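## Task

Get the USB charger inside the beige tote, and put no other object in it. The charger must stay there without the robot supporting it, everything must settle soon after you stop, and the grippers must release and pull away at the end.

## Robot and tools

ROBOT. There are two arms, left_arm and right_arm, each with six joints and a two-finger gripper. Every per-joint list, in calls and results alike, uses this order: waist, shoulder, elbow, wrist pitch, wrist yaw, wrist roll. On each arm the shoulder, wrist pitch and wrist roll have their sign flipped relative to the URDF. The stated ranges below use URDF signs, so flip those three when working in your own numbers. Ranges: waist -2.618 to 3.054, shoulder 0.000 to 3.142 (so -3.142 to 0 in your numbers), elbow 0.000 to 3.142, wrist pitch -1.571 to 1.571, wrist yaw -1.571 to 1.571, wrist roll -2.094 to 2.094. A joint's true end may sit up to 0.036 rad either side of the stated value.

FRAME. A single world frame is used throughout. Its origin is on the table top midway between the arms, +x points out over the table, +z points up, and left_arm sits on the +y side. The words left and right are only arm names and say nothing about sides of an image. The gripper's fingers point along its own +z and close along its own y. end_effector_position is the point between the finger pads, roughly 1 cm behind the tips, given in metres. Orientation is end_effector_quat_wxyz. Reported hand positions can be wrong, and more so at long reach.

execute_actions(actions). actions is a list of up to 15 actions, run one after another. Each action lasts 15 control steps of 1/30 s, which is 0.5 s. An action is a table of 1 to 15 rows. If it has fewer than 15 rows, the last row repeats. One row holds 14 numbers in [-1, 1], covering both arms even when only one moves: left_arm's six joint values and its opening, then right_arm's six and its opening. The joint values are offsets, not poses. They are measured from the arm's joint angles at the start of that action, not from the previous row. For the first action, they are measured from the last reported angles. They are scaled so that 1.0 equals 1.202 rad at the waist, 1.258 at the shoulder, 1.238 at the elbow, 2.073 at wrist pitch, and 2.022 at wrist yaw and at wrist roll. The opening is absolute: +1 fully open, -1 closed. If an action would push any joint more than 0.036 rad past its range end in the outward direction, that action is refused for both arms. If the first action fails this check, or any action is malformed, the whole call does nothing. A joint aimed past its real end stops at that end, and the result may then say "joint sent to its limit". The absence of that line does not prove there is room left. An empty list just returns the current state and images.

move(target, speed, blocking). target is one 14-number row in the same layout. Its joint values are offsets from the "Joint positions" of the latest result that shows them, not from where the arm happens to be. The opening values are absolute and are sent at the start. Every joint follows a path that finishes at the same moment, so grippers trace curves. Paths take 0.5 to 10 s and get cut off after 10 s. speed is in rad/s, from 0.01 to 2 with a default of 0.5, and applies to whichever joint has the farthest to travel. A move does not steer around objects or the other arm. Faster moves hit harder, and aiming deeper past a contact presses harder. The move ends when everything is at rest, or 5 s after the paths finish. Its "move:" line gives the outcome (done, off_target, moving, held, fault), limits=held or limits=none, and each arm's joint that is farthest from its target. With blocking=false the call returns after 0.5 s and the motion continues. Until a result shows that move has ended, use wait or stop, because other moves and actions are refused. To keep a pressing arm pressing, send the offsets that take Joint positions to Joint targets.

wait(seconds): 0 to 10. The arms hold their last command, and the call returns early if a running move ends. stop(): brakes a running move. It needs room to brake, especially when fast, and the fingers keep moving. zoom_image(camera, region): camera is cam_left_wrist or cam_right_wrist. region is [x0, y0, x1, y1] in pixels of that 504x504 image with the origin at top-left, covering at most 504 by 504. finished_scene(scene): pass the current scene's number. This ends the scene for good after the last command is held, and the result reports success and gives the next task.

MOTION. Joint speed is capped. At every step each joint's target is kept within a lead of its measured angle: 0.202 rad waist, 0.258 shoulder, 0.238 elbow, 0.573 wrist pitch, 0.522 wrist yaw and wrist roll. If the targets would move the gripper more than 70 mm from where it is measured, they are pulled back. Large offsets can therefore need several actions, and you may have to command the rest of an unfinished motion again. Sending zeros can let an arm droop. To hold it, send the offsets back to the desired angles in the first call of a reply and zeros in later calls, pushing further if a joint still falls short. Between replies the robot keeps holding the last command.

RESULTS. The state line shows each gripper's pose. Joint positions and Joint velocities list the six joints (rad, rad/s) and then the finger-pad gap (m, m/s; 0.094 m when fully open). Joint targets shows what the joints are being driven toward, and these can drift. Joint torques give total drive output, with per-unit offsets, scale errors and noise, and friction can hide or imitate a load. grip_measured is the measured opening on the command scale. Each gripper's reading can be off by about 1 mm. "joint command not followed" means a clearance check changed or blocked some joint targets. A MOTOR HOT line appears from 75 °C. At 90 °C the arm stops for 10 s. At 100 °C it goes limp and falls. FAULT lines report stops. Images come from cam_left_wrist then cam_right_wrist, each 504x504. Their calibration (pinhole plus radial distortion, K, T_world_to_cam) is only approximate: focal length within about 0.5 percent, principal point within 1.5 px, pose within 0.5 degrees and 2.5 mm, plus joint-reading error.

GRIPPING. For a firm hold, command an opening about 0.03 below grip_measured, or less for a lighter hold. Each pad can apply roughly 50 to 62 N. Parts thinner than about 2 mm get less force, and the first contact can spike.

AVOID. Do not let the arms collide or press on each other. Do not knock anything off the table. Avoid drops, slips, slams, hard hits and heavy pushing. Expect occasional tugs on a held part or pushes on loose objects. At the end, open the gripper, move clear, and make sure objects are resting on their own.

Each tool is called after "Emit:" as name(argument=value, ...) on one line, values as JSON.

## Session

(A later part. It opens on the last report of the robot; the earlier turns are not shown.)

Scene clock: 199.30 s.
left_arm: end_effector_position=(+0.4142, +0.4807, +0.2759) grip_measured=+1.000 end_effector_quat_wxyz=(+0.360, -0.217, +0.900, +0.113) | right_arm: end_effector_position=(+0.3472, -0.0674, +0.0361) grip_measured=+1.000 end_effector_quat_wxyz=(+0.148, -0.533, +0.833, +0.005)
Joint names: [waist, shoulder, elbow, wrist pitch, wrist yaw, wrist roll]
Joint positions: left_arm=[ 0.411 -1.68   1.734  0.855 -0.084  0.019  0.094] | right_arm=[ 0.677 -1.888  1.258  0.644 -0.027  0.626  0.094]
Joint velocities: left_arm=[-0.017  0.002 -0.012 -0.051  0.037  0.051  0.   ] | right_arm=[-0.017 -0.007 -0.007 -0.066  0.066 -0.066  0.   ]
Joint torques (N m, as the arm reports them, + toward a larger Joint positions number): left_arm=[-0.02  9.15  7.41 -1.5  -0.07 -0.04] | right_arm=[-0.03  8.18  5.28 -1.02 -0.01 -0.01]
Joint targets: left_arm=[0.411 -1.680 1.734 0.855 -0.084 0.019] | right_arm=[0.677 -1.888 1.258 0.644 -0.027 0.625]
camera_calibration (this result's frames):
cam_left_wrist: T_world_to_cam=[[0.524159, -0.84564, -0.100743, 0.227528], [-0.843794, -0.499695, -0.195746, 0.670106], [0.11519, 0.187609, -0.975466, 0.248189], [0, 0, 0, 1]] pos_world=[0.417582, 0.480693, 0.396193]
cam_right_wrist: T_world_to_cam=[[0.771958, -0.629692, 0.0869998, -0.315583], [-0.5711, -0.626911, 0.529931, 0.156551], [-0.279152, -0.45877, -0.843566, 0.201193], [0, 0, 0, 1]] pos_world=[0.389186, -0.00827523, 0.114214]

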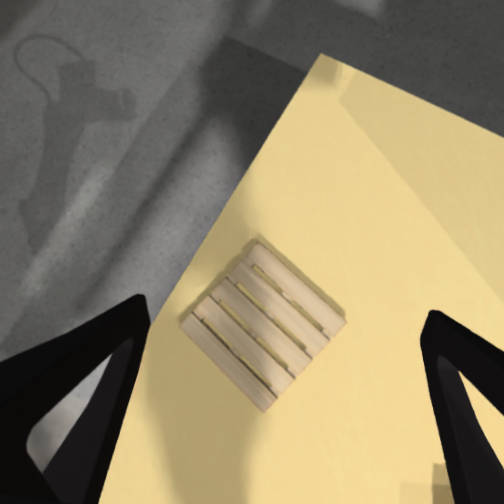

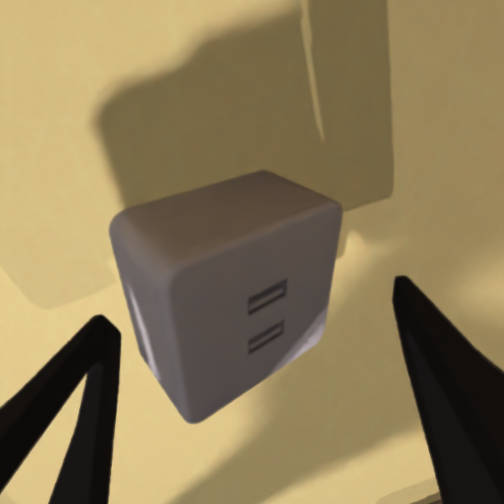

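Emit:
execute_actions(actions=[[[0,0,0,0,0,0,1,0,-0.008,-0.025,-0.015,0,0.04,0.6]],[[0,0,0,0,0,0,1,0,0,0,0,0,0,0.35]],[[0,0,0,0,0,0,1,0,0,0,0,0,0,0.17]],[[0,0,0,0,0,0,1,0,0,0,0,0,0,0.17]]])

Scene clock: 216.13 s.
left_arm: end_effector_position=(+0.4142, +0.4807, +0.2759) grip_measured=+1.000 end_effector_quat_wxyz=(+0.360, -0.217, +0.900, +0.113) | right_arm: end_effector_position=(+0.3442, -0.0706, +0.0251) grip_measured=+0.172 end_effector_quat_wxyz=(+0.138, -0.562, +0.816, -0.003)
Joint names: [waist, shoulder, elbow, wrist pitch, wrist yaw, wrist roll]
Joint positions: left_arm=[ 0.411 -1.68   1.734  0.855 -0.084  0.019  0.094] | right_arm=[ 0.677 -1.905  1.241  0.63  -0.019  0.696  0.055]
Joint velocities: left_arm=[ 0.012  0.007  0.002  0.051 -0.066  0.022  0.   ] | right_arm=[ 0.002 -0.002  0.012  0.007 -0.022 -0.037 -0.001]
Joint torques (N m, as the arm reports them, + toward a larger Joint positions number): left_arm=[-0.02  9.19  7.45 -1.49 -0.06 -0.04] | right_arm=[-0.03  8.21  5.18 -0.97  0.    0.01]
Joint targets: left_arm=[0.411 -1.680 1.734 0.855 -0.084 0.019] | right_arm=[0.677 -1.905 1.241 0.630 -0.019 0.696]
camera_calibration (this result's frames):
cam_left_wrist: T_world_to_cam=[[0.524159, -0.84564, -0.100743, 0.227528], [-0.843794, -0.499695, -0.195746, 0.670106], [0.11519, 0.187609, -0.975466, 0.248189], [0, 0, 0, 1]] pos_world=[0.417582, 0.480693, 0.396193]
cam_right_wrist: T_world_to_cam=[[0.811372, -0.575216, 0.103932, -0.324497], [-0.527846, -0.644634, 0.553014, 0.141937], [-0.251105, -0.50356, -0.826664, 0.176372], [0, 0, 0, 1]] pos_world=[0.382496, -0.00634438, 0.101033]

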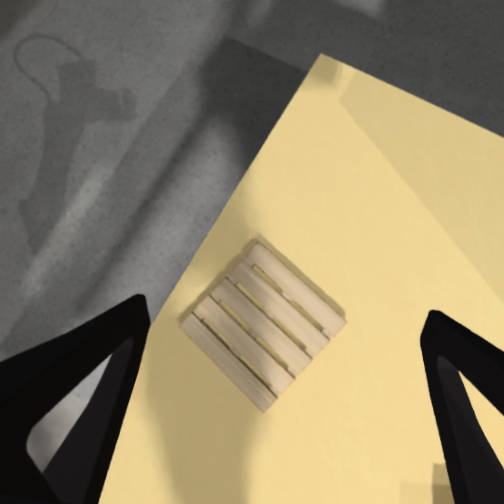

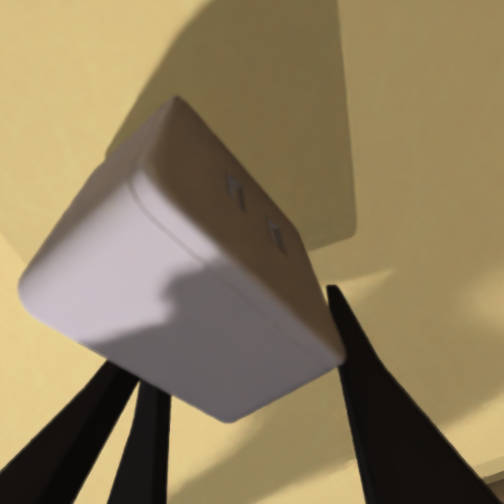

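Emit:
execute_actions(actions=[[[0,0,0,0,0,0,1,0,0,0,0,0,0,0.5]],[[0,0,0,0,0,0,1,0,0,0,0,0,0,1]],[[0,0,0,0,0,0,1,0,0.06,0.1,0,0,0,1]],[[0,0,0,0,0,0,1,0,0,0,0,0,0,1]]])

Scene clock: 226.17 s.
left_arm: end_effector_position=(+0.4142, +0.4807, +0.2759) grip_measured=+1.000 end_effector_quat_wxyz=(+0.360, -0.217, +0.900, +0.113) | right_arm: end_effector_position=(+0.3749, -0.0535, +0.0834) grip_measured=+1.000 end_effector_quat_wxyz=(+0.217, -0.555, +0.803, -0.011)
Joint names: [waist, shoulder, elbow, wrist pitch, wrist yaw, wrist roll]
Joint positions: left_arm=[ 0.411 -1.68   1.734  0.855 -0.084  0.019  0.094] | right_arm=[ 0.677 -1.839  1.339  0.633 -0.019  0.696  0.094]
Joint velocities: left_arm=[ 0.002 -0.012 -0.002 -0.022 -0.007 -0.037  0.   ] | right_arm=[-0.002  0.017 -0.007  0.037 -0.081 -0.007  0.   ]
Joint torques (N m, as the arm reports them, + toward a larger Joint positions number): left_arm=[-0.04  9.16  7.38 -1.51 -0.07 -0.03] | right_arm=[-0.03  8.14  5.6  -1.25  0.   -0.01]
Joint targets: left_arm=[0.411 -1.680 1.734 0.855 -0.084 0.019] | right_arm=[0.677 -1.839 1.339 0.633 -0.019 0.696]
camera_calibration (this result's frames):
cam_left_wrist: T_world_to_cam=[[0.524159, -0.84564, -0.100743, 0.227528], [-0.843794, -0.499695, -0.195746, 0.670106], [0.11519, 0.187609, -0.975466, 0.248189], [0, 0, 0, 1]] pos_world=[0.417582, 0.480693, 0.396193]
cam_right_wrist: T_world_to_cam=[[0.791748, -0.586151, 0.171939, -0.344519], [-0.597089, -0.683216, 0.420359, 0.171827], [-0.128923, -0.435481, -0.890918, 0.204125], [0, 0, 0, 1]] pos_world=[0.401684, 0.00434717, 0.168866]

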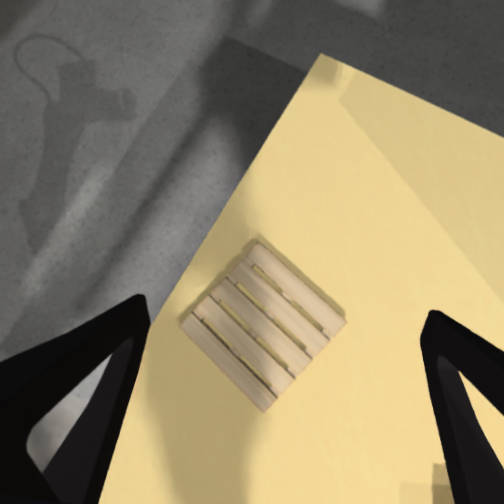

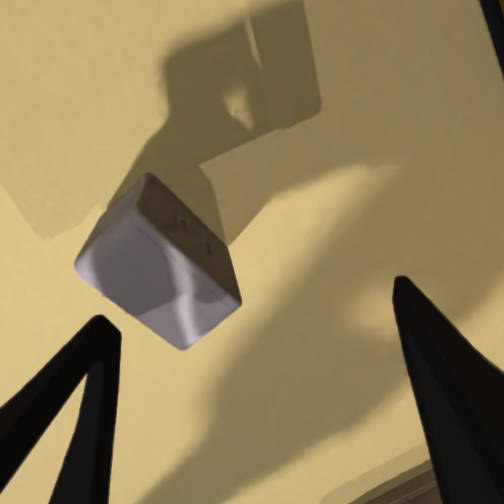

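Emit:
move(target=[0,0,0,0,0,0,1,0.034,-0.29,0.62,0.38,0,0.18,1], speed=0.7)

Scene clock: 252.57 s.
left_arm: end_effector_position=(+0.4142, +0.4807, +0.2759) grip_measured=+1.000 end_effector_quat_wxyz=(+0.360, -0.217, +0.900, +0.113) | right_arm: end_effector_position=(+0.3628, -0.0452, +0.1080) grip_measured=+1.000 end_effector_quat_wxyz=(-0.013, +0.714, -0.700, -0.007)
Joint names: [waist, shoulder, elbow, wrist pitch, wrist yaw, wrist roll]
Joint positions: left_arm=[ 0.411 -1.68   1.734  0.855 -0.084  0.019  0.094] | right_arm=[ 0.708 -2.207  2.068  1.41  -0.019  1.05   0.094]
Joint velocities: left_arm=[-0.007  0.012  0.007 -0.022 -0.037  0.022  0.   ] | right_arm=[-0.007  0.007 -0.007  0.022 -0.007  0.051  0.   ]
Joint torques (N m, as the arm reports them, + toward a larger Joint positions number): left_arm=[-0.05  9.18  7.4  -1.5  -0.08 -0.05] | right_arm=[ 0.87 10.6   8.08 -0.36  0.    0.06]
Joint targets: left_arm=[0.411 -1.680 1.734 0.855 -0.084 0.019] | right_arm=[0.718 -2.204 2.107 1.421 -0.019 1.060]
move: off_target (right_arm); limits=none; left_arm: farthest joint: the waist, 0.000 radians from its target (0.000 radians at the start); right_arm: farthest joint: the elbow, 0.039 radians from its target (0.767 radians at the start)
camera_calibration (this result's frames):
cam_left_wrist: T_world_to_cam=[[0.524159, -0.84564, -0.100743, 0.227528], [-0.843794, -0.499695, -0.195746, 0.670106], [0.11519, 0.187609, -0.975466, 0.248189], [0, 0, 0, 1]] pos_world=[0.417582, 0.480693, 0.396193]
cam_right_wrist: T_world_to_cam=[[0.975722, -0.218997, 0.00273384, -0.366097], [-0.151712, -0.666833, 0.729601, -0.0342965], [-0.157957, -0.712302, -0.683868, 0.20376], [0, 0, 0, 1]] pos_world=[0.384191, 0.0420951, 0.165369]

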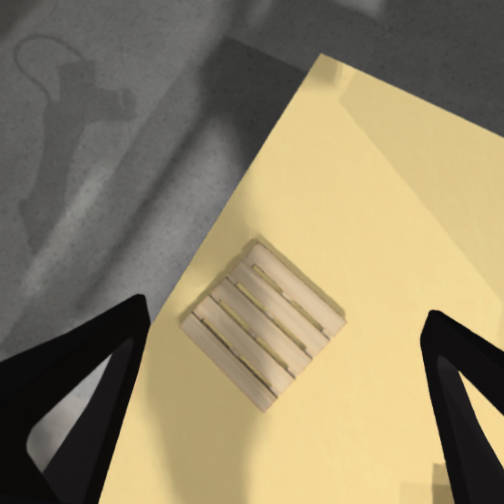

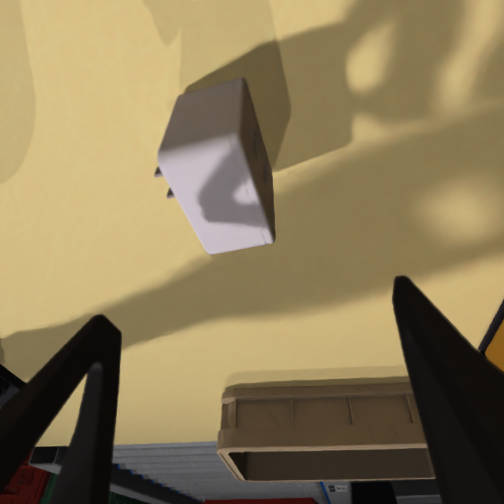

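Emit:
move(target=[0,0,0,0,0,0,1,0.03,0,0.02,0,0,-0.776,1], speed=1.2)

Scene clock: 267.60 s.
left_arm: end_effector_position=(+0.4142, +0.4807, +0.2759) grip_measured=+1.000 end_effector_quat_wxyz=(+0.360, -0.217, +0.900, +0.113) | right_arm: end_effector_position=(+0.3569, -0.0360, +0.1080) grip_measured=+1.000 end_effector_quat_wxyz=(+0.004, -0.028, +1.000, +0.014)
Joint names: [waist, shoulder, elbow, wrist pitch, wrist yaw, wrist roll]
Joint positions: left_arm=[ 0.411 -1.68   1.734  0.855 -0.084  0.019  0.094] | right_arm=[ 0.733 -2.207  2.068  1.411 -0.019 -0.509  0.094]
Joint velocities: left_arm=[-0.012 -0.002  0.002  0.007  0.037 -0.095  0.   ] | right_arm=[ 0.002 -0.002 -0.002  0.066  0.051  0.022  0.   ]
Joint torques (N m, as the arm reports them, + toward a larger Joint positions number): left_arm=[-0.02  9.17  7.43 -1.5  -0.07 -0.03] | right_arm=[ 0.96 10.38  6.99 -0.49  0.   -0.05]
Joint targets: left_arm=[0.411 -1.680 1.734 0.855 -0.084 0.019] | right_arm=[0.744 -2.207 2.092 1.410 -0.019 -0.519]
move: off_target (right_arm); limits=none; left_arm: farthest joint: the waist, 0.000 radians from its target (0.000 radians at the start); right_arm: farthest joint: the elbow, 0.025 radians from its target (0.025 radians at the start)
camera_calibration (this result's frames):
cam_left_wrist: T_world_to_cam=[[0.524159, -0.84564, -0.100743, 0.227528], [-0.843794, -0.499695, -0.195746, 0.670106], [0.11519, 0.187609, -0.975466, 0.248189], [0, 0, 0, 1]] pos_world=[0.417582, 0.480693, 0.396193]
cam_right_wrist: T_world_to_cam=[[-0.182725, -0.982767, -0.0279292, 0.030871], [-0.6571, 0.100944, 0.747014, 0.177067], [-0.731321, 0.15485, -0.664222, 0.443099], [0, 0, 0, 1]] pos_world=[0.446039, -0.0561487, 0.162907]

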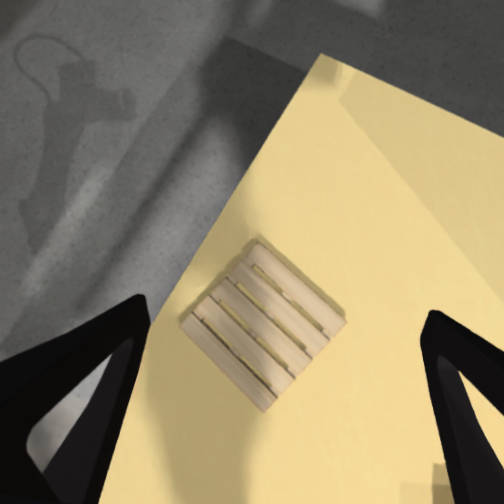

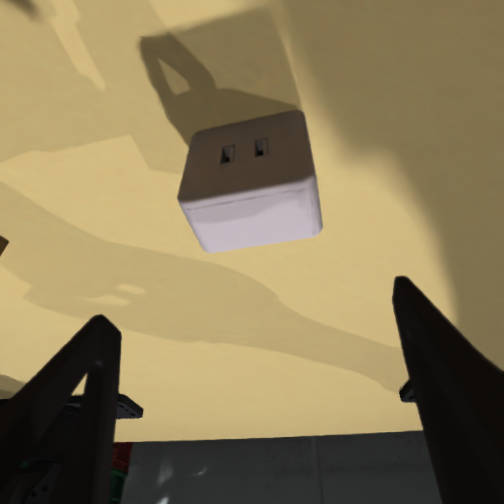

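Emit:
move(target=[0,0,0,0,0,0,1,0,0.03,-0.275,-0.145,0,0,1], speed=0.5)

Scene clock: 296.43 s.
left_arm: end_effector_position=(+0.4142, +0.4807, +0.2759) grip_measured=+1.000 end_effector_quat_wxyz=(+0.360, -0.217, +0.900, +0.113) | right_arm: end_effector_position=(+0.3440, -0.0442, +0.0284) grip_measured=+1.000 end_effector_quat_wxyz=(-0.011, -0.027, +1.000, +0.005)
Joint names: [waist, shoulder, elbow, wrist pitch, wrist yaw, wrist roll]
Joint positions: left_arm=[ 0.411 -1.68   1.734  0.855 -0.084  0.019  0.094] | right_arm=[ 0.733 -2.2    1.739  1.124 -0.019 -0.51   0.094]
Joint velocities: left_arm=[-0.017 -0.007 -0.022 -0.037 -0.007  0.007  0.   ] | right_arm=[-0.002 -0.007 -0.002  0.037  0.007 -0.11   0.   ]
Joint torques (N m, as the arm reports them, + toward a larger Joint positions number): left_arm=[-0.05  9.19  7.42 -1.5  -0.07 -0.03] | right_arm=[-0.02 12.29  4.23 -0.58 -0.01  0.01]
Joint targets: left_arm=[0.411 -1.680 1.734 0.855 -0.084 0.019] | right_arm=[0.733 -2.169 1.727 1.110 -0.019 -0.509]
move: off_target (right_arm); limits=none; left_arm: farthest joint: the waist, 0.000 radians from its target (0.000 radians at the start); right_arm: farthest joint: the shoulder, 0.030 radians from its target (0.038 radians at the start)
camera_calibration (this result's frames):
cam_left_wrist: T_world_to_cam=[[0.524159, -0.84564, -0.100743, 0.227528], [-0.843794, -0.499695, -0.195746, 0.670106], [0.11519, 0.187609, -0.975466, 0.248189], [0, 0, 0, 1]] pos_world=[0.417582, 0.480693, 0.396193]
cam_right_wrist: T_world_to_cam=[[-0.18395, -0.982928, -0.00378064, 0.018032], [-0.634349, 0.115775, 0.764328, 0.221242], [-0.750842, 0.142997, -0.644816, 0.387718], [0, 0, 0, 1]] pos_world=[0.434777, -0.0633325, 0.080974]

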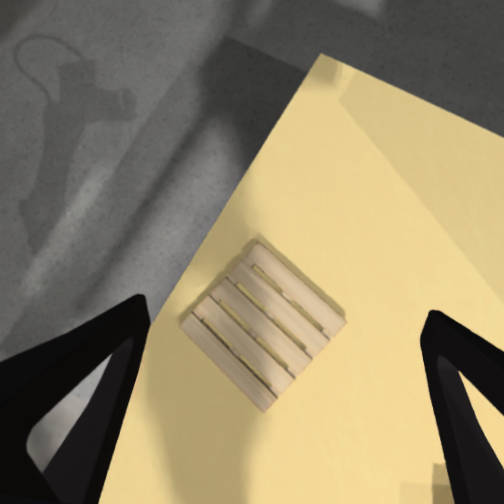

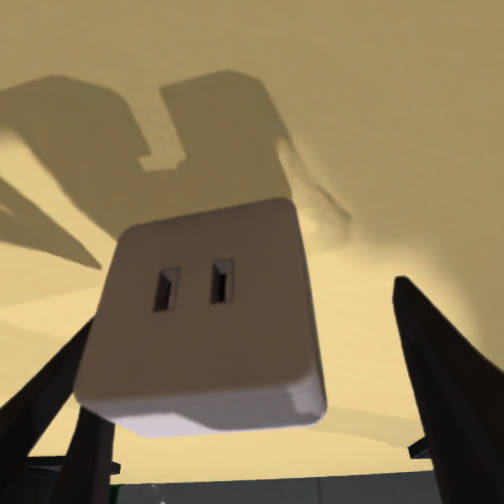

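Emit:
execute_actions(actions=[[[0,0,0,0,0,0,1,0,0.02,0.13,0.065,0,0,1]],[[0,0,0,0,0,0,1,0.035,0,0,0,0,0,1]],[[0,0,0,0,0,0,1,0,0,0,0,0,0,1]]])

Scene clock: 307.83 s.
left_arm: end_effector_position=(+0.4142, +0.4807, +0.2759) grip_measured=+1.000 end_effector_quat_wxyz=(+0.360, -0.217, +0.900, +0.113) | right_arm: end_effector_position=(+0.3422, -0.0253, +0.0663) grip_measured=+1.000 end_effector_quat_wxyz=(-0.001, -0.047, +0.999, +0.011)
Joint names: [waist, shoulder, elbow, wrist pitch, wrist yaw, wrist roll]
Joint positions: left_arm=[ 0.411 -1.68   1.734  0.855 -0.084  0.019  0.094] | right_arm=[ 0.773 -2.188  1.871  1.244 -0.019 -0.51   0.094]
Joint velocities: left_arm=[ 0.007 -0.002  0.002  0.007  0.022  0.037  0.   ] | right_arm=[-0.027 -0.002  0.002 -0.037 -0.066  0.081  0.   ]
Joint torques (N m, as the arm reports them, + toward a larger Joint positions number): left_arm=[-0.03  9.17  7.43 -1.5  -0.08 -0.04] | right_arm=[-0.02 10.31  5.16 -0.46  0.    0.  ]
Joint targets: left_arm=[0.411 -1.680 1.734 0.855 -0.084 0.019] | right_arm=[0.773 -2.188 1.871 1.244 -0.019 -0.510]
camera_calibration (this result's frames):
cam_left_wrist: T_world_to_cam=[[0.524159, -0.84564, -0.100743, 0.227528], [-0.843794, -0.499695, -0.195746, 0.670106], [0.11519, 0.187609, -0.975466, 0.248189], [0, 0, 0, 1]] pos_world=[0.417582, 0.480693, 0.396193]
cam_right_wrist: T_world_to_cam=[[-0.14457, -0.989279, -0.0206622, 0.0238482], [-0.653922, 0.0798485, 0.752337, 0.195549], [-0.742621, 0.122277, -0.658455, 0.405601], [0, 0, 0, 1]] pos_world=[0.43253, -0.0416174, 0.120444]

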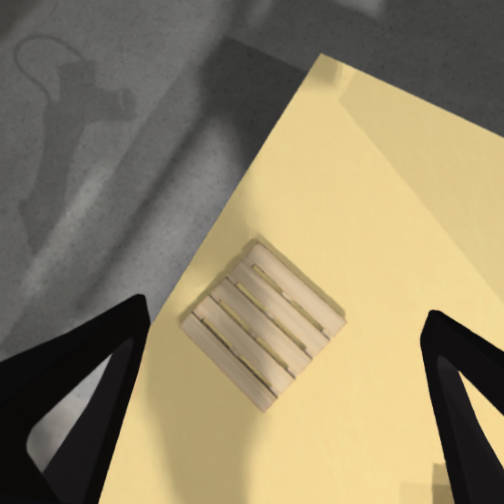

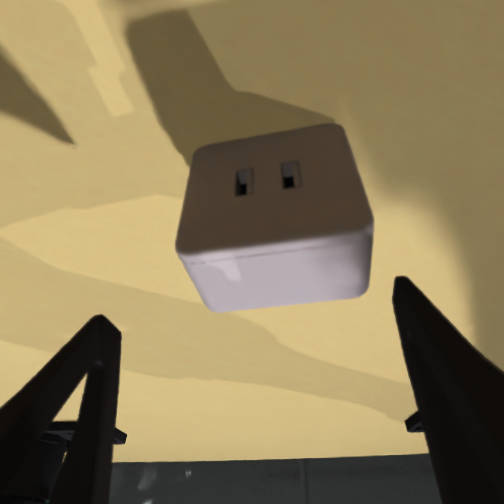

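Emit:
execute_actions(actions=[[[0,0,0,0,0,0,1,-0.016,-0.012,0,0,0,0,1]],[[0,0,0,0,0,0,1,0,-0.012,-0.06,-0.05,0,0,1]],[[0,0,0,0,0,0,1,0,0,0,0,0,0,1]]])

Scene clock: 332.07 s.
left_arm: end_effector_position=(+0.4142, +0.4807, +0.2759) grip_measured=+1.000 end_effector_quat_wxyz=(+0.360, -0.217, +0.900, +0.113) | right_arm: end_effector_position=(+0.3435, -0.0295, +0.0256) grip_measured=+1.000 end_effector_quat_wxyz=(-0.017, -0.042, +0.999, +0.001)
Joint names: [waist, shoulder, elbow, wrist pitch, wrist yaw, wrist roll]
Joint positions: left_arm=[ 0.411 -1.68   1.734  0.855 -0.084  0.019  0.094] | right_arm=[ 0.763 -2.248  1.806  1.157 -0.019 -0.51   0.094]
Joint velocities: left_arm=[-0.017  0.007 -0.012  0.007  0.022  0.022  0.   ] | right_arm=[-0.017  0.017  0.002 -0.037  0.051  0.022  0.   ]
Joint torques (N m, as the arm reports them, + toward a larger Joint positions number): left_arm=[-0.01  9.17  7.4  -1.49 -0.07 -0.04] | right_arm=[-0.05 10.81  5.01 -0.39 -0.01  0.  ]
Joint targets: left_arm=[0.411 -1.680 1.734 0.855 -0.084 0.019] | right_arm=[0.763 -2.244 1.806 1.157 -0.019 -0.510]
camera_calibration (this result's frames):
cam_left_wrist: T_world_to_cam=[[0.524159, -0.84564, -0.100743, 0.227528], [-0.843794, -0.499695, -0.195746, 0.670106], [0.11519, 0.187609, -0.975466, 0.248189], [0, 0, 0, 1]] pos_world=[0.417582, 0.480693, 0.396193]
cam_right_wrist: T_world_to_cam=[[-0.154616, -0.987959, 0.00557084, 0.0218443], [-0.628776, 0.10275, 0.770768, 0.218914], [-0.76206, 0.11567, -0.637091, 0.386247], [0, 0, 0, 1]] pos_world=[0.435369, -0.0455893, 0.0772215]

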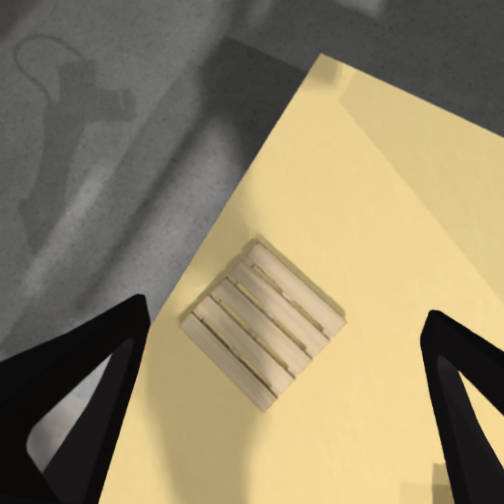

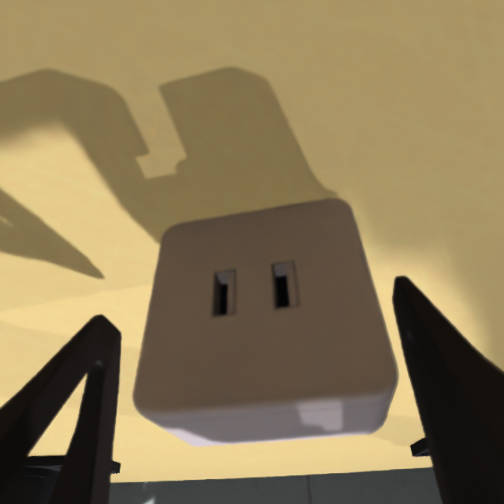

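Between the fingers now. Close.

Emit:
execute_actions(actions=[[[0,0,0,0,0,0,1,0,0.008,0,0,0,0,0.6]],[[0,0,0,0,0,0,1,0,0,0,0,0,0,0.35]],[[0,0,0,0,0,0,1,0,0,0,0,0,0,0.17]],[[0,0,0,0,0,0,1,0,0,0,0,0,0,0.17]]])

Scene clock: 340.27 s.
left_arm: end_effector_position=(+0.4142, +0.4807, +0.2759) grip_measured=+1.000 end_effector_quat_wxyz=(+0.360, -0.217, +0.900, +0.113) | right_arm: end_effector_position=(+0.3434, -0.0295, +0.0256) grip_measured=+0.185 end_effector_quat_wxyz=(-0.017, -0.042, +0.999, +0.001)
Joint names: [waist, shoulder, elbow, wrist pitch, wrist yaw, wrist roll]
Joint positions: left_arm=[ 0.411 -1.68   1.734  0.855 -0.084  0.019  0.094] | right_arm=[ 0.763 -2.248  1.806  1.158 -0.02  -0.51   0.056]
Joint velocities: left_arm=[-0.017  0.002  0.002  0.051  0.037 -0.022  0.   ] | right_arm=[-0.027 -0.012 -0.002  0.007  0.051  0.051 -0.002]
Joint torques (N m, as the arm reports them, + toward a larger Joint positions number): left_arm=[-0.01  9.2   7.42 -1.5  -0.08 -0.04] | right_arm=[-0.05 10.56  5.03 -0.38  0.    0.01]
Joint targets: left_arm=[0.411 -1.680 1.734 0.855 -0.084 0.019] | right_arm=[0.763 -2.248 1.806 1.158 -0.020 -0.510]
camera_calibration (this result's frames):
cam_left_wrist: T_world_to_cam=[[0.524159, -0.84564, -0.100743, 0.227528], [-0.843794, -0.499695, -0.195746, 0.670106], [0.11519, 0.187609, -0.975466, 0.248189], [0, 0, 0, 1]] pos_world=[0.417582, 0.480693, 0.396193]
cam_right_wrist: T_world_to_cam=[[-0.154623, -0.987958, 0.00555134, 0.0218327], [-0.628366, 0.102677, 0.771112, 0.218685], [-0.762396, 0.115744, -0.636676, 0.386268], [0, 0, 0, 1]] pos_world=[0.435279, -0.0455923, 0.0771753]

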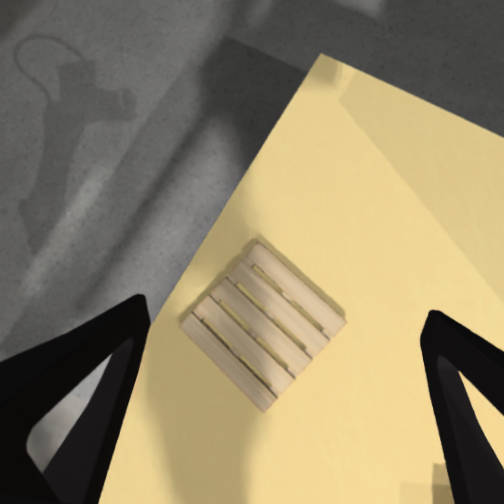

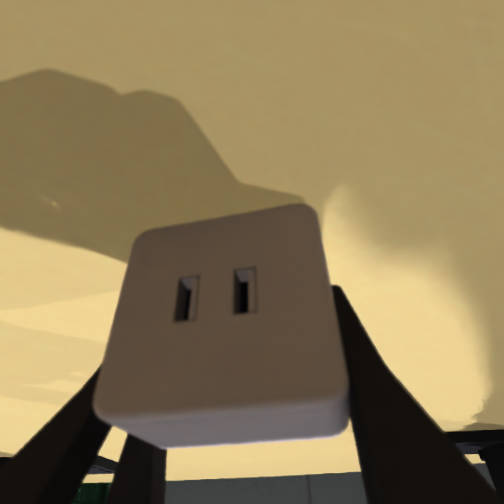

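Emit:
move(target=[0,0,0,0,0,0,1,0,0.316,0.26,0.117,0,0,0.14], speed=0.8)

Emit:
move(target=[0,0,0,0,0,0,1,-0.84,0,0.02,0,0,0.25,0.14], speed=0.9)

Scene clock: 353.90 s.
left_arm: end_effector_position=(+0.4142, +0.4807, +0.2759) grip_measured=+1.000 end_effector_quat_wxyz=(+0.360, -0.217, +0.900, +0.113) | right_arm: end_effector_position=(+0.3383, -0.0329, +0.2613) grip_measured=+0.178 end_effector_quat_wxyz=(+0.169, -0.043, +0.978, +0.115)
Joint names: [waist, shoulder, elbow, wrist pitch, wrist yaw, wrist roll]
Joint positions: left_arm=[ 0.411 -1.68   1.734  0.855 -0.084  0.019  0.094] | right_arm=[ 0.763 -1.865  2.11   1.403 -0.02  -0.51   0.055]
Joint velocities: left_arm=[ 0.017  0.007  0.007 -0.022 -0.022 -0.037  0.   ] | right_arm=[-0.022  0.007 -0.012 -0.11  -0.066 -0.037 -0.   ]
Joint torques (N m, as the arm reports them, + toward a larger Joint positions number): left_arm=[-0.05  9.2   7.45 -1.5  -0.07 -0.03] | right_arm=[-0.04  8.95  6.49 -1.25 -0.01  0.  ]
Joint targets: left_arm=[0.411 -1.680 1.734 0.855 -0.084 0.019] | right_arm=[0.763 -1.850 2.128 1.400 -0.020 -0.510]
move: done; limits=none; left_arm: farthest joint: the waist, 0.000 radians from its target (0.000 radians at the start); right_arm: farthest joint: the elbow, 0.018 radians from its target (0.322 radians at the start)
camera_calibration (this result's frames):
cam_left_wrist: T_world_to_cam=[[0.524159, -0.84564, -0.100743, 0.227528], [-0.843794, -0.499695, -0.195746, 0.670106], [0.11519, 0.187609, -0.975466, 0.248189], [0, 0, 0, 1]] pos_world=[0.417582, 0.480693, 0.396193]
cam_right_wrist: T_world_to_cam=[[-0.102595, -0.952835, -0.285623, 0.0759884], [-0.864419, -0.0566759, 0.499567, 0.179676], [-0.492193, 0.298151, -0.817834, 0.494773], [0, 0, 0, 1]] pos_world=[0.406635, -0.0649291, 0.336586]

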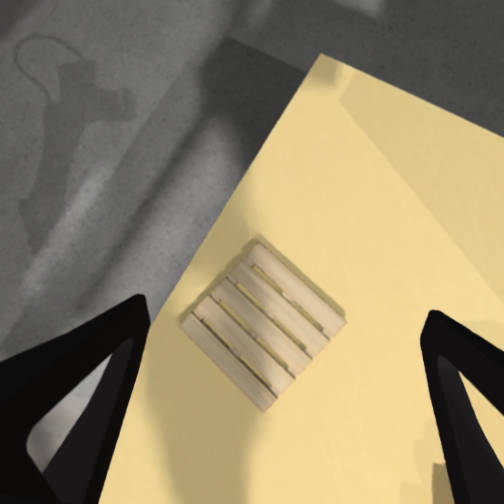

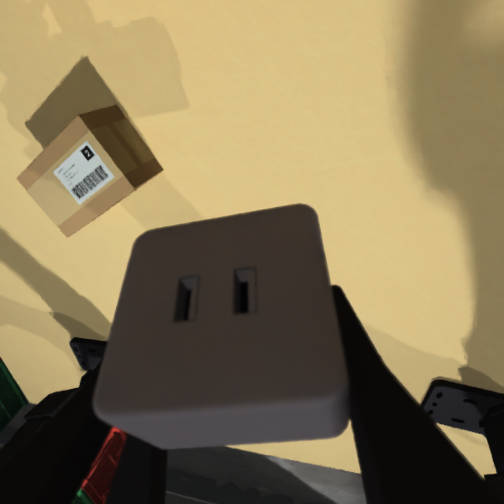

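Scene clock: 355.87 s.
left_arm: end_effector_position=(+0.4142, +0.4807, +0.2759) grip_measured=+1.000 end_effector_quat_wxyz=(+0.360, -0.217, +0.900, +0.113) | right_arm: end_effector_position=(+0.3780, -0.4394, +0.2561) grip_measured=+0.178 end_effector_quat_wxyz=(+0.194, +0.211, +0.958, -0.032)
Joint names: [waist, shoulder, elbow, wrist pitch, wrist yaw, wrist roll]
Joint positions: left_arm=[ 0.411 -1.68   1.734  0.855 -0.084  0.019  0.094] | right_arm=[-0.253 -1.877  2.11   1.408 -0.017 -0.014  0.055]
Joint velocities: left_arm=[-0.007 -0.002  0.002 -0.066 -0.007  0.022  0.   ] | right_arm=[-0.017  0.012 -0.012 -0.081 -0.11  -0.007  0.001]
Joint torques (N m, as the arm reports them, + toward a larger Joint positions number): left_arm=[-0.04  9.2   7.41 -1.5  -0.07 -0.04] | right_arm=[ 0.53  8.7   6.94 -1.23 -0.02  0.11]
Joint targets: left_arm=[0.411 -1.680 1.734 0.855 -0.084 0.019] | right_arm=[-0.247 -1.865 2.134 1.403 -0.019 -0.004]
move: off_target (right_arm); limits=none; left_arm: farthest joint: the waist, 0.000 radians from its target (0.000 radians at the start); right_arm: farthest joint: the elbow, 0.025 radians from its target (0.025 radians at the start)
camera_calibration (this result's frames):
cam_left_wrist: T_world_to_cam=[[0.524159, -0.84564, -0.100743, 0.227528], [-0.843794, -0.499695, -0.195746, 0.670106], [0.11519, 0.187609, -0.975466, 0.248189], [0, 0, 0, 1]] pos_world=[0.417582, 0.480693, 0.396193]
cam_right_wrist: T_world_to_cam=[[-0.602001, -0.790623, -0.111851, -0.093129], [-0.741374, 0.501398, 0.446055, 0.405936], [-0.296579, 0.351449, -0.887989, 0.598695], [0, 0, 0, 1]] pos_world=[0.422447, -0.487576, 0.340149]

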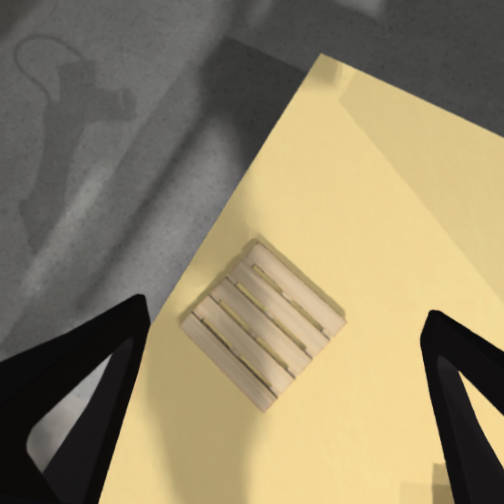

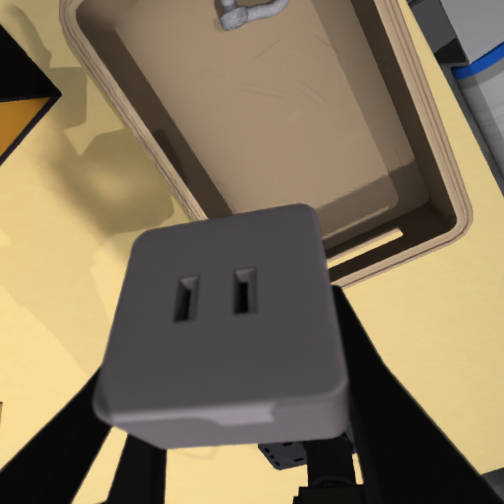

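Emit:
execute_actions(actions=[[[0,0,0,0,0,0,1,-0.06,-0.08,0,0,0,0,0.14]],[[0,0,0,0,0,0,1,0,0,0,0,0,0,0.14]]])

Emit:
move(target=[0,0,0,0,0,0,1,0,-0.05,-0.3,-0.21,0,0,0.14], speed=0.5)

Scene clock: 377.23 s.
left_arm: end_effector_position=(+0.4142, +0.4807, +0.2759) grip_measured=+1.000 end_effector_quat_wxyz=(+0.360, -0.217, +0.900, +0.113) | right_arm: end_effector_position=(+0.3777, -0.4740, +0.1960) grip_measured=+0.178 end_effector_quat_wxyz=(+0.121, +0.249, +0.961, -0.019)
Joint names: [waist, shoulder, elbow, wrist pitch, wrist yaw, wrist roll]
Joint positions: left_arm=[ 0.411 -1.68   1.734  0.855 -0.084  0.019  0.094] | right_arm=[-0.327 -2.023  2.11   1.412 -0.021 -0.014  0.055]
Joint velocities: left_arm=[-0.007 -0.002 -0.012 -0.007  0.037 -0.007  0.   ] | right_arm=[-0.012 -0.007  0.002 -0.007 -0.007  0.037 -0.001]
Joint torques (N m, as the arm reports them, + toward a larger Joint positions number): left_arm=[-0.03  9.18  7.4  -1.5  -0.08 -0.05] | right_arm=[-0.1   9.79  5.2  -0.93 -0.01  0.  ]
Joint targets: left_arm=[0.411 -1.680 1.734 0.855 -0.084 0.019] | right_arm=[-0.327 -2.012 2.110 1.411 -0.021 -0.014]
camera_calibration (this result's frames):
cam_left_wrist: T_world_to_cam=[[0.524159, -0.84564, -0.100743, 0.227528], [-0.843794, -0.499695, -0.195746, 0.670106], [0.11519, 0.187609, -0.975466, 0.248189], [0, 0, 0, 1]] pos_world=[0.417582, 0.480693, 0.396193]
cam_right_wrist: T_world_to_cam=[[-0.670604, -0.7375, -0.0798998, -0.082562], [-0.635912, 0.516062, 0.573844, 0.39191], [-0.381976, 0.435632, -0.815058, 0.615289], [0, 0, 0, 1]] pos_world=[0.42888, -0.531179, 0.270005]

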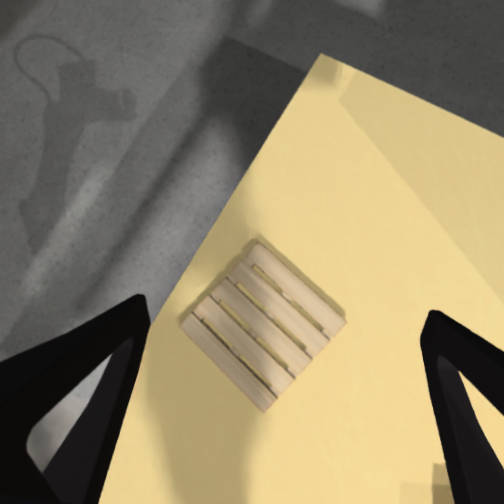

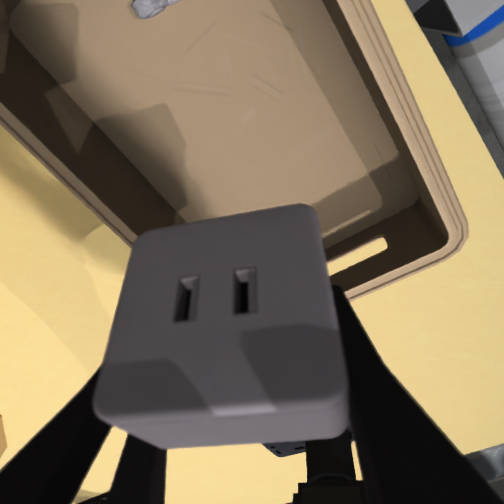

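Scene clock: 378.87 s.
left_arm: end_effector_position=(+0.4142, +0.4807, +0.2759) grip_measured=+1.000 end_effector_quat_wxyz=(+0.360, -0.217, +0.900, +0.113) | right_arm: end_effector_position=(+0.3968, -0.4843, +0.0716) grip_measured=+0.178 end_effector_quat_wxyz=(+0.103, +0.250, +0.963, -0.015)
Joint names: [waist, shoulder, elbow, wrist pitch, wrist yaw, wrist roll]
Joint positions: left_arm=[ 0.411 -1.68   1.734  0.855 -0.084  0.019  0.094] | right_arm=[-0.327 -2.107  1.743  1.    -0.021 -0.014  0.055]
Joint velocities: left_arm=[-0.012  0.002 -0.007  0.037 -0.037  0.037  0.   ] | right_arm=[ 0.002  0.017  0.037  0.051  0.022  0.022 -0.001]
Joint torques (N m, as the arm reports them, + toward a larger Joint positions number): left_arm=[-0.07  9.18  7.43 -1.5  -0.07 -0.05] | right_arm=[-0.04 11.43  5.05 -1.09  0.    0.  ]
Joint targets: left_arm=[0.411 -1.680 1.734 0.855 -0.084 0.019] | right_arm=[-0.327 -2.086 1.738 0.977 -0.021 -0.014]
move: off_target (right_arm); limits=none; left_arm: farthest joint: the waist, 0.000 radians from its target (0.000 radians at the start); right_arm: farthest joint: the wrist pitch, 0.023 radians from its target (0.435 radians at the start)
camera_calibration (this result's frames):
cam_left_wrist: T_world_to_cam=[[0.524159, -0.84564, -0.100743, 0.227528], [-0.843794, -0.499695, -0.195746, 0.670106], [0.11519, 0.187609, -0.975466, 0.248189], [0, 0, 0, 1]] pos_world=[0.417582, 0.480693, 0.396193]
cam_right_wrist: T_world_to_cam=[[-0.673108, -0.736144, -0.0708428, -0.0863317], [-0.616356, 0.505468, 0.603827, 0.465769], [-0.408695, 0.450105, -0.793961, 0.541736], [0, 0, 0, 1]] pos_world=[0.450374, -0.542822, 0.142757]

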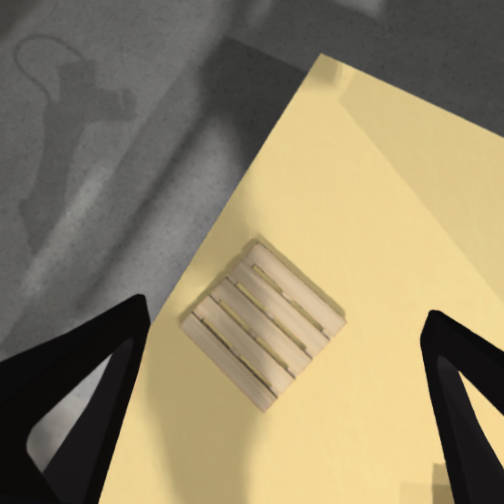

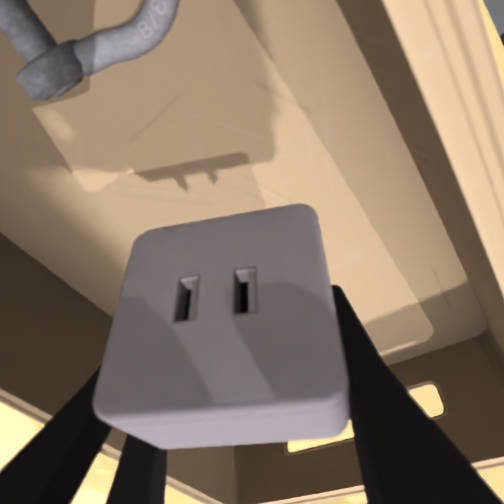

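Emit:
execute_actions(actions=[[[0,0,0,0,0,0,1,0,-0.022,0,0,0,0,0.14]],[[0,0,0,0,0,0,1,0,0,0,0,0,0,0.14]],[[0,0,0,0,0,0,1,0,0,0,0,0,0,0.5]],[[0,0,0,0,0,0,1,0,0.12,0,0,0,0,0.5]],[[0,0,0,0,0,0,1,0,0.15,0,0,0,0,0.5]],[[0,0,0,0,0,0,1,0,0.15,0,0,0,0,0.5]]])

Scene clock: 391.90 s.
left_arm: end_effector_position=(+0.4142, +0.4807, +0.2759) grip_measured=+1.000 end_effector_quat_wxyz=(+0.360, -0.217, +0.900, +0.113) | right_arm: end_effector_position=(+0.3679, -0.4685, +0.2476) grip_measured=+0.498 end_effector_quat_wxyz=(+0.288, +0.238, +0.926, -0.060)
Joint names: [waist, shoulder, elbow, wrist pitch, wrist yaw, wrist roll]
Joint positions: left_arm=[ 0.411 -1.68   1.734  0.855 -0.084  0.019  0.094] | right_arm=[-0.327 -1.653  1.7    1.021 -0.021 -0.014  0.07 ]
Joint velocities: left_arm=[-0.002  0.017 -0.017 -0.037  0.007 -0.051  0.   ] | right_arm=[-0.002 -0.1   -0.002  0.007 -0.007 -0.066 -0.001]
Joint torques (N m, as the arm reports them, + toward a larger Joint positions number): left_arm=[-0.05  9.18  7.43 -1.5  -0.07 -0.04] | right_arm=[-0.04  6.91  6.81 -1.55  0.    0.  ]
Joint targets: left_arm=[0.411 -1.680 1.734 0.855 -0.084 0.019] | right_arm=[-0.327 -1.652 1.717 1.013 -0.021 -0.014]
camera_calibration (this result's frames):
cam_left_wrist: T_world_to_cam=[[0.524159, -0.84564, -0.100743, 0.227528], [-0.843794, -0.499695, -0.195746, 0.670106], [0.11519, 0.187609, -0.975466, 0.248189], [0, 0, 0, 1]] pos_world=[0.417582, 0.480693, 0.396193]
cam_right_wrist: T_world_to_cam=[[-0.633198, -0.757746, -0.157739, -0.0849573], [-0.766743, 0.586282, 0.261493, 0.511587], [-0.105666, 0.286523, -0.952229, 0.51369], [0, 0, 0, 1]] pos_world=[0.392741, -0.511494, 0.341973]

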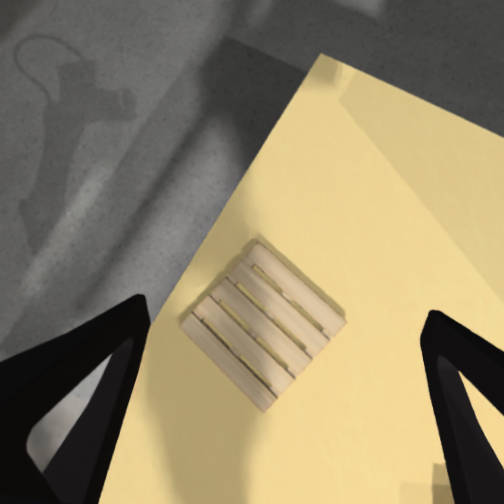

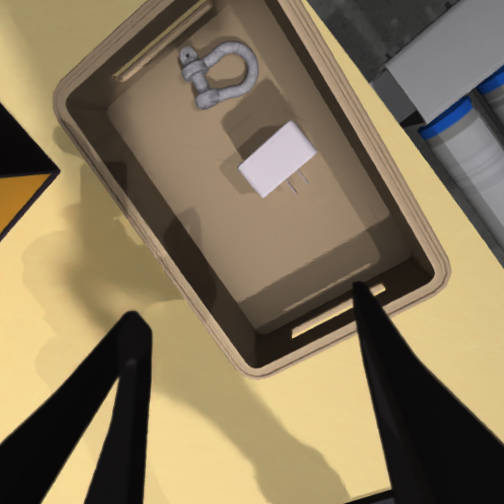

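Emit:
finished_scene(scene=2)

The scene is finished: the task was done.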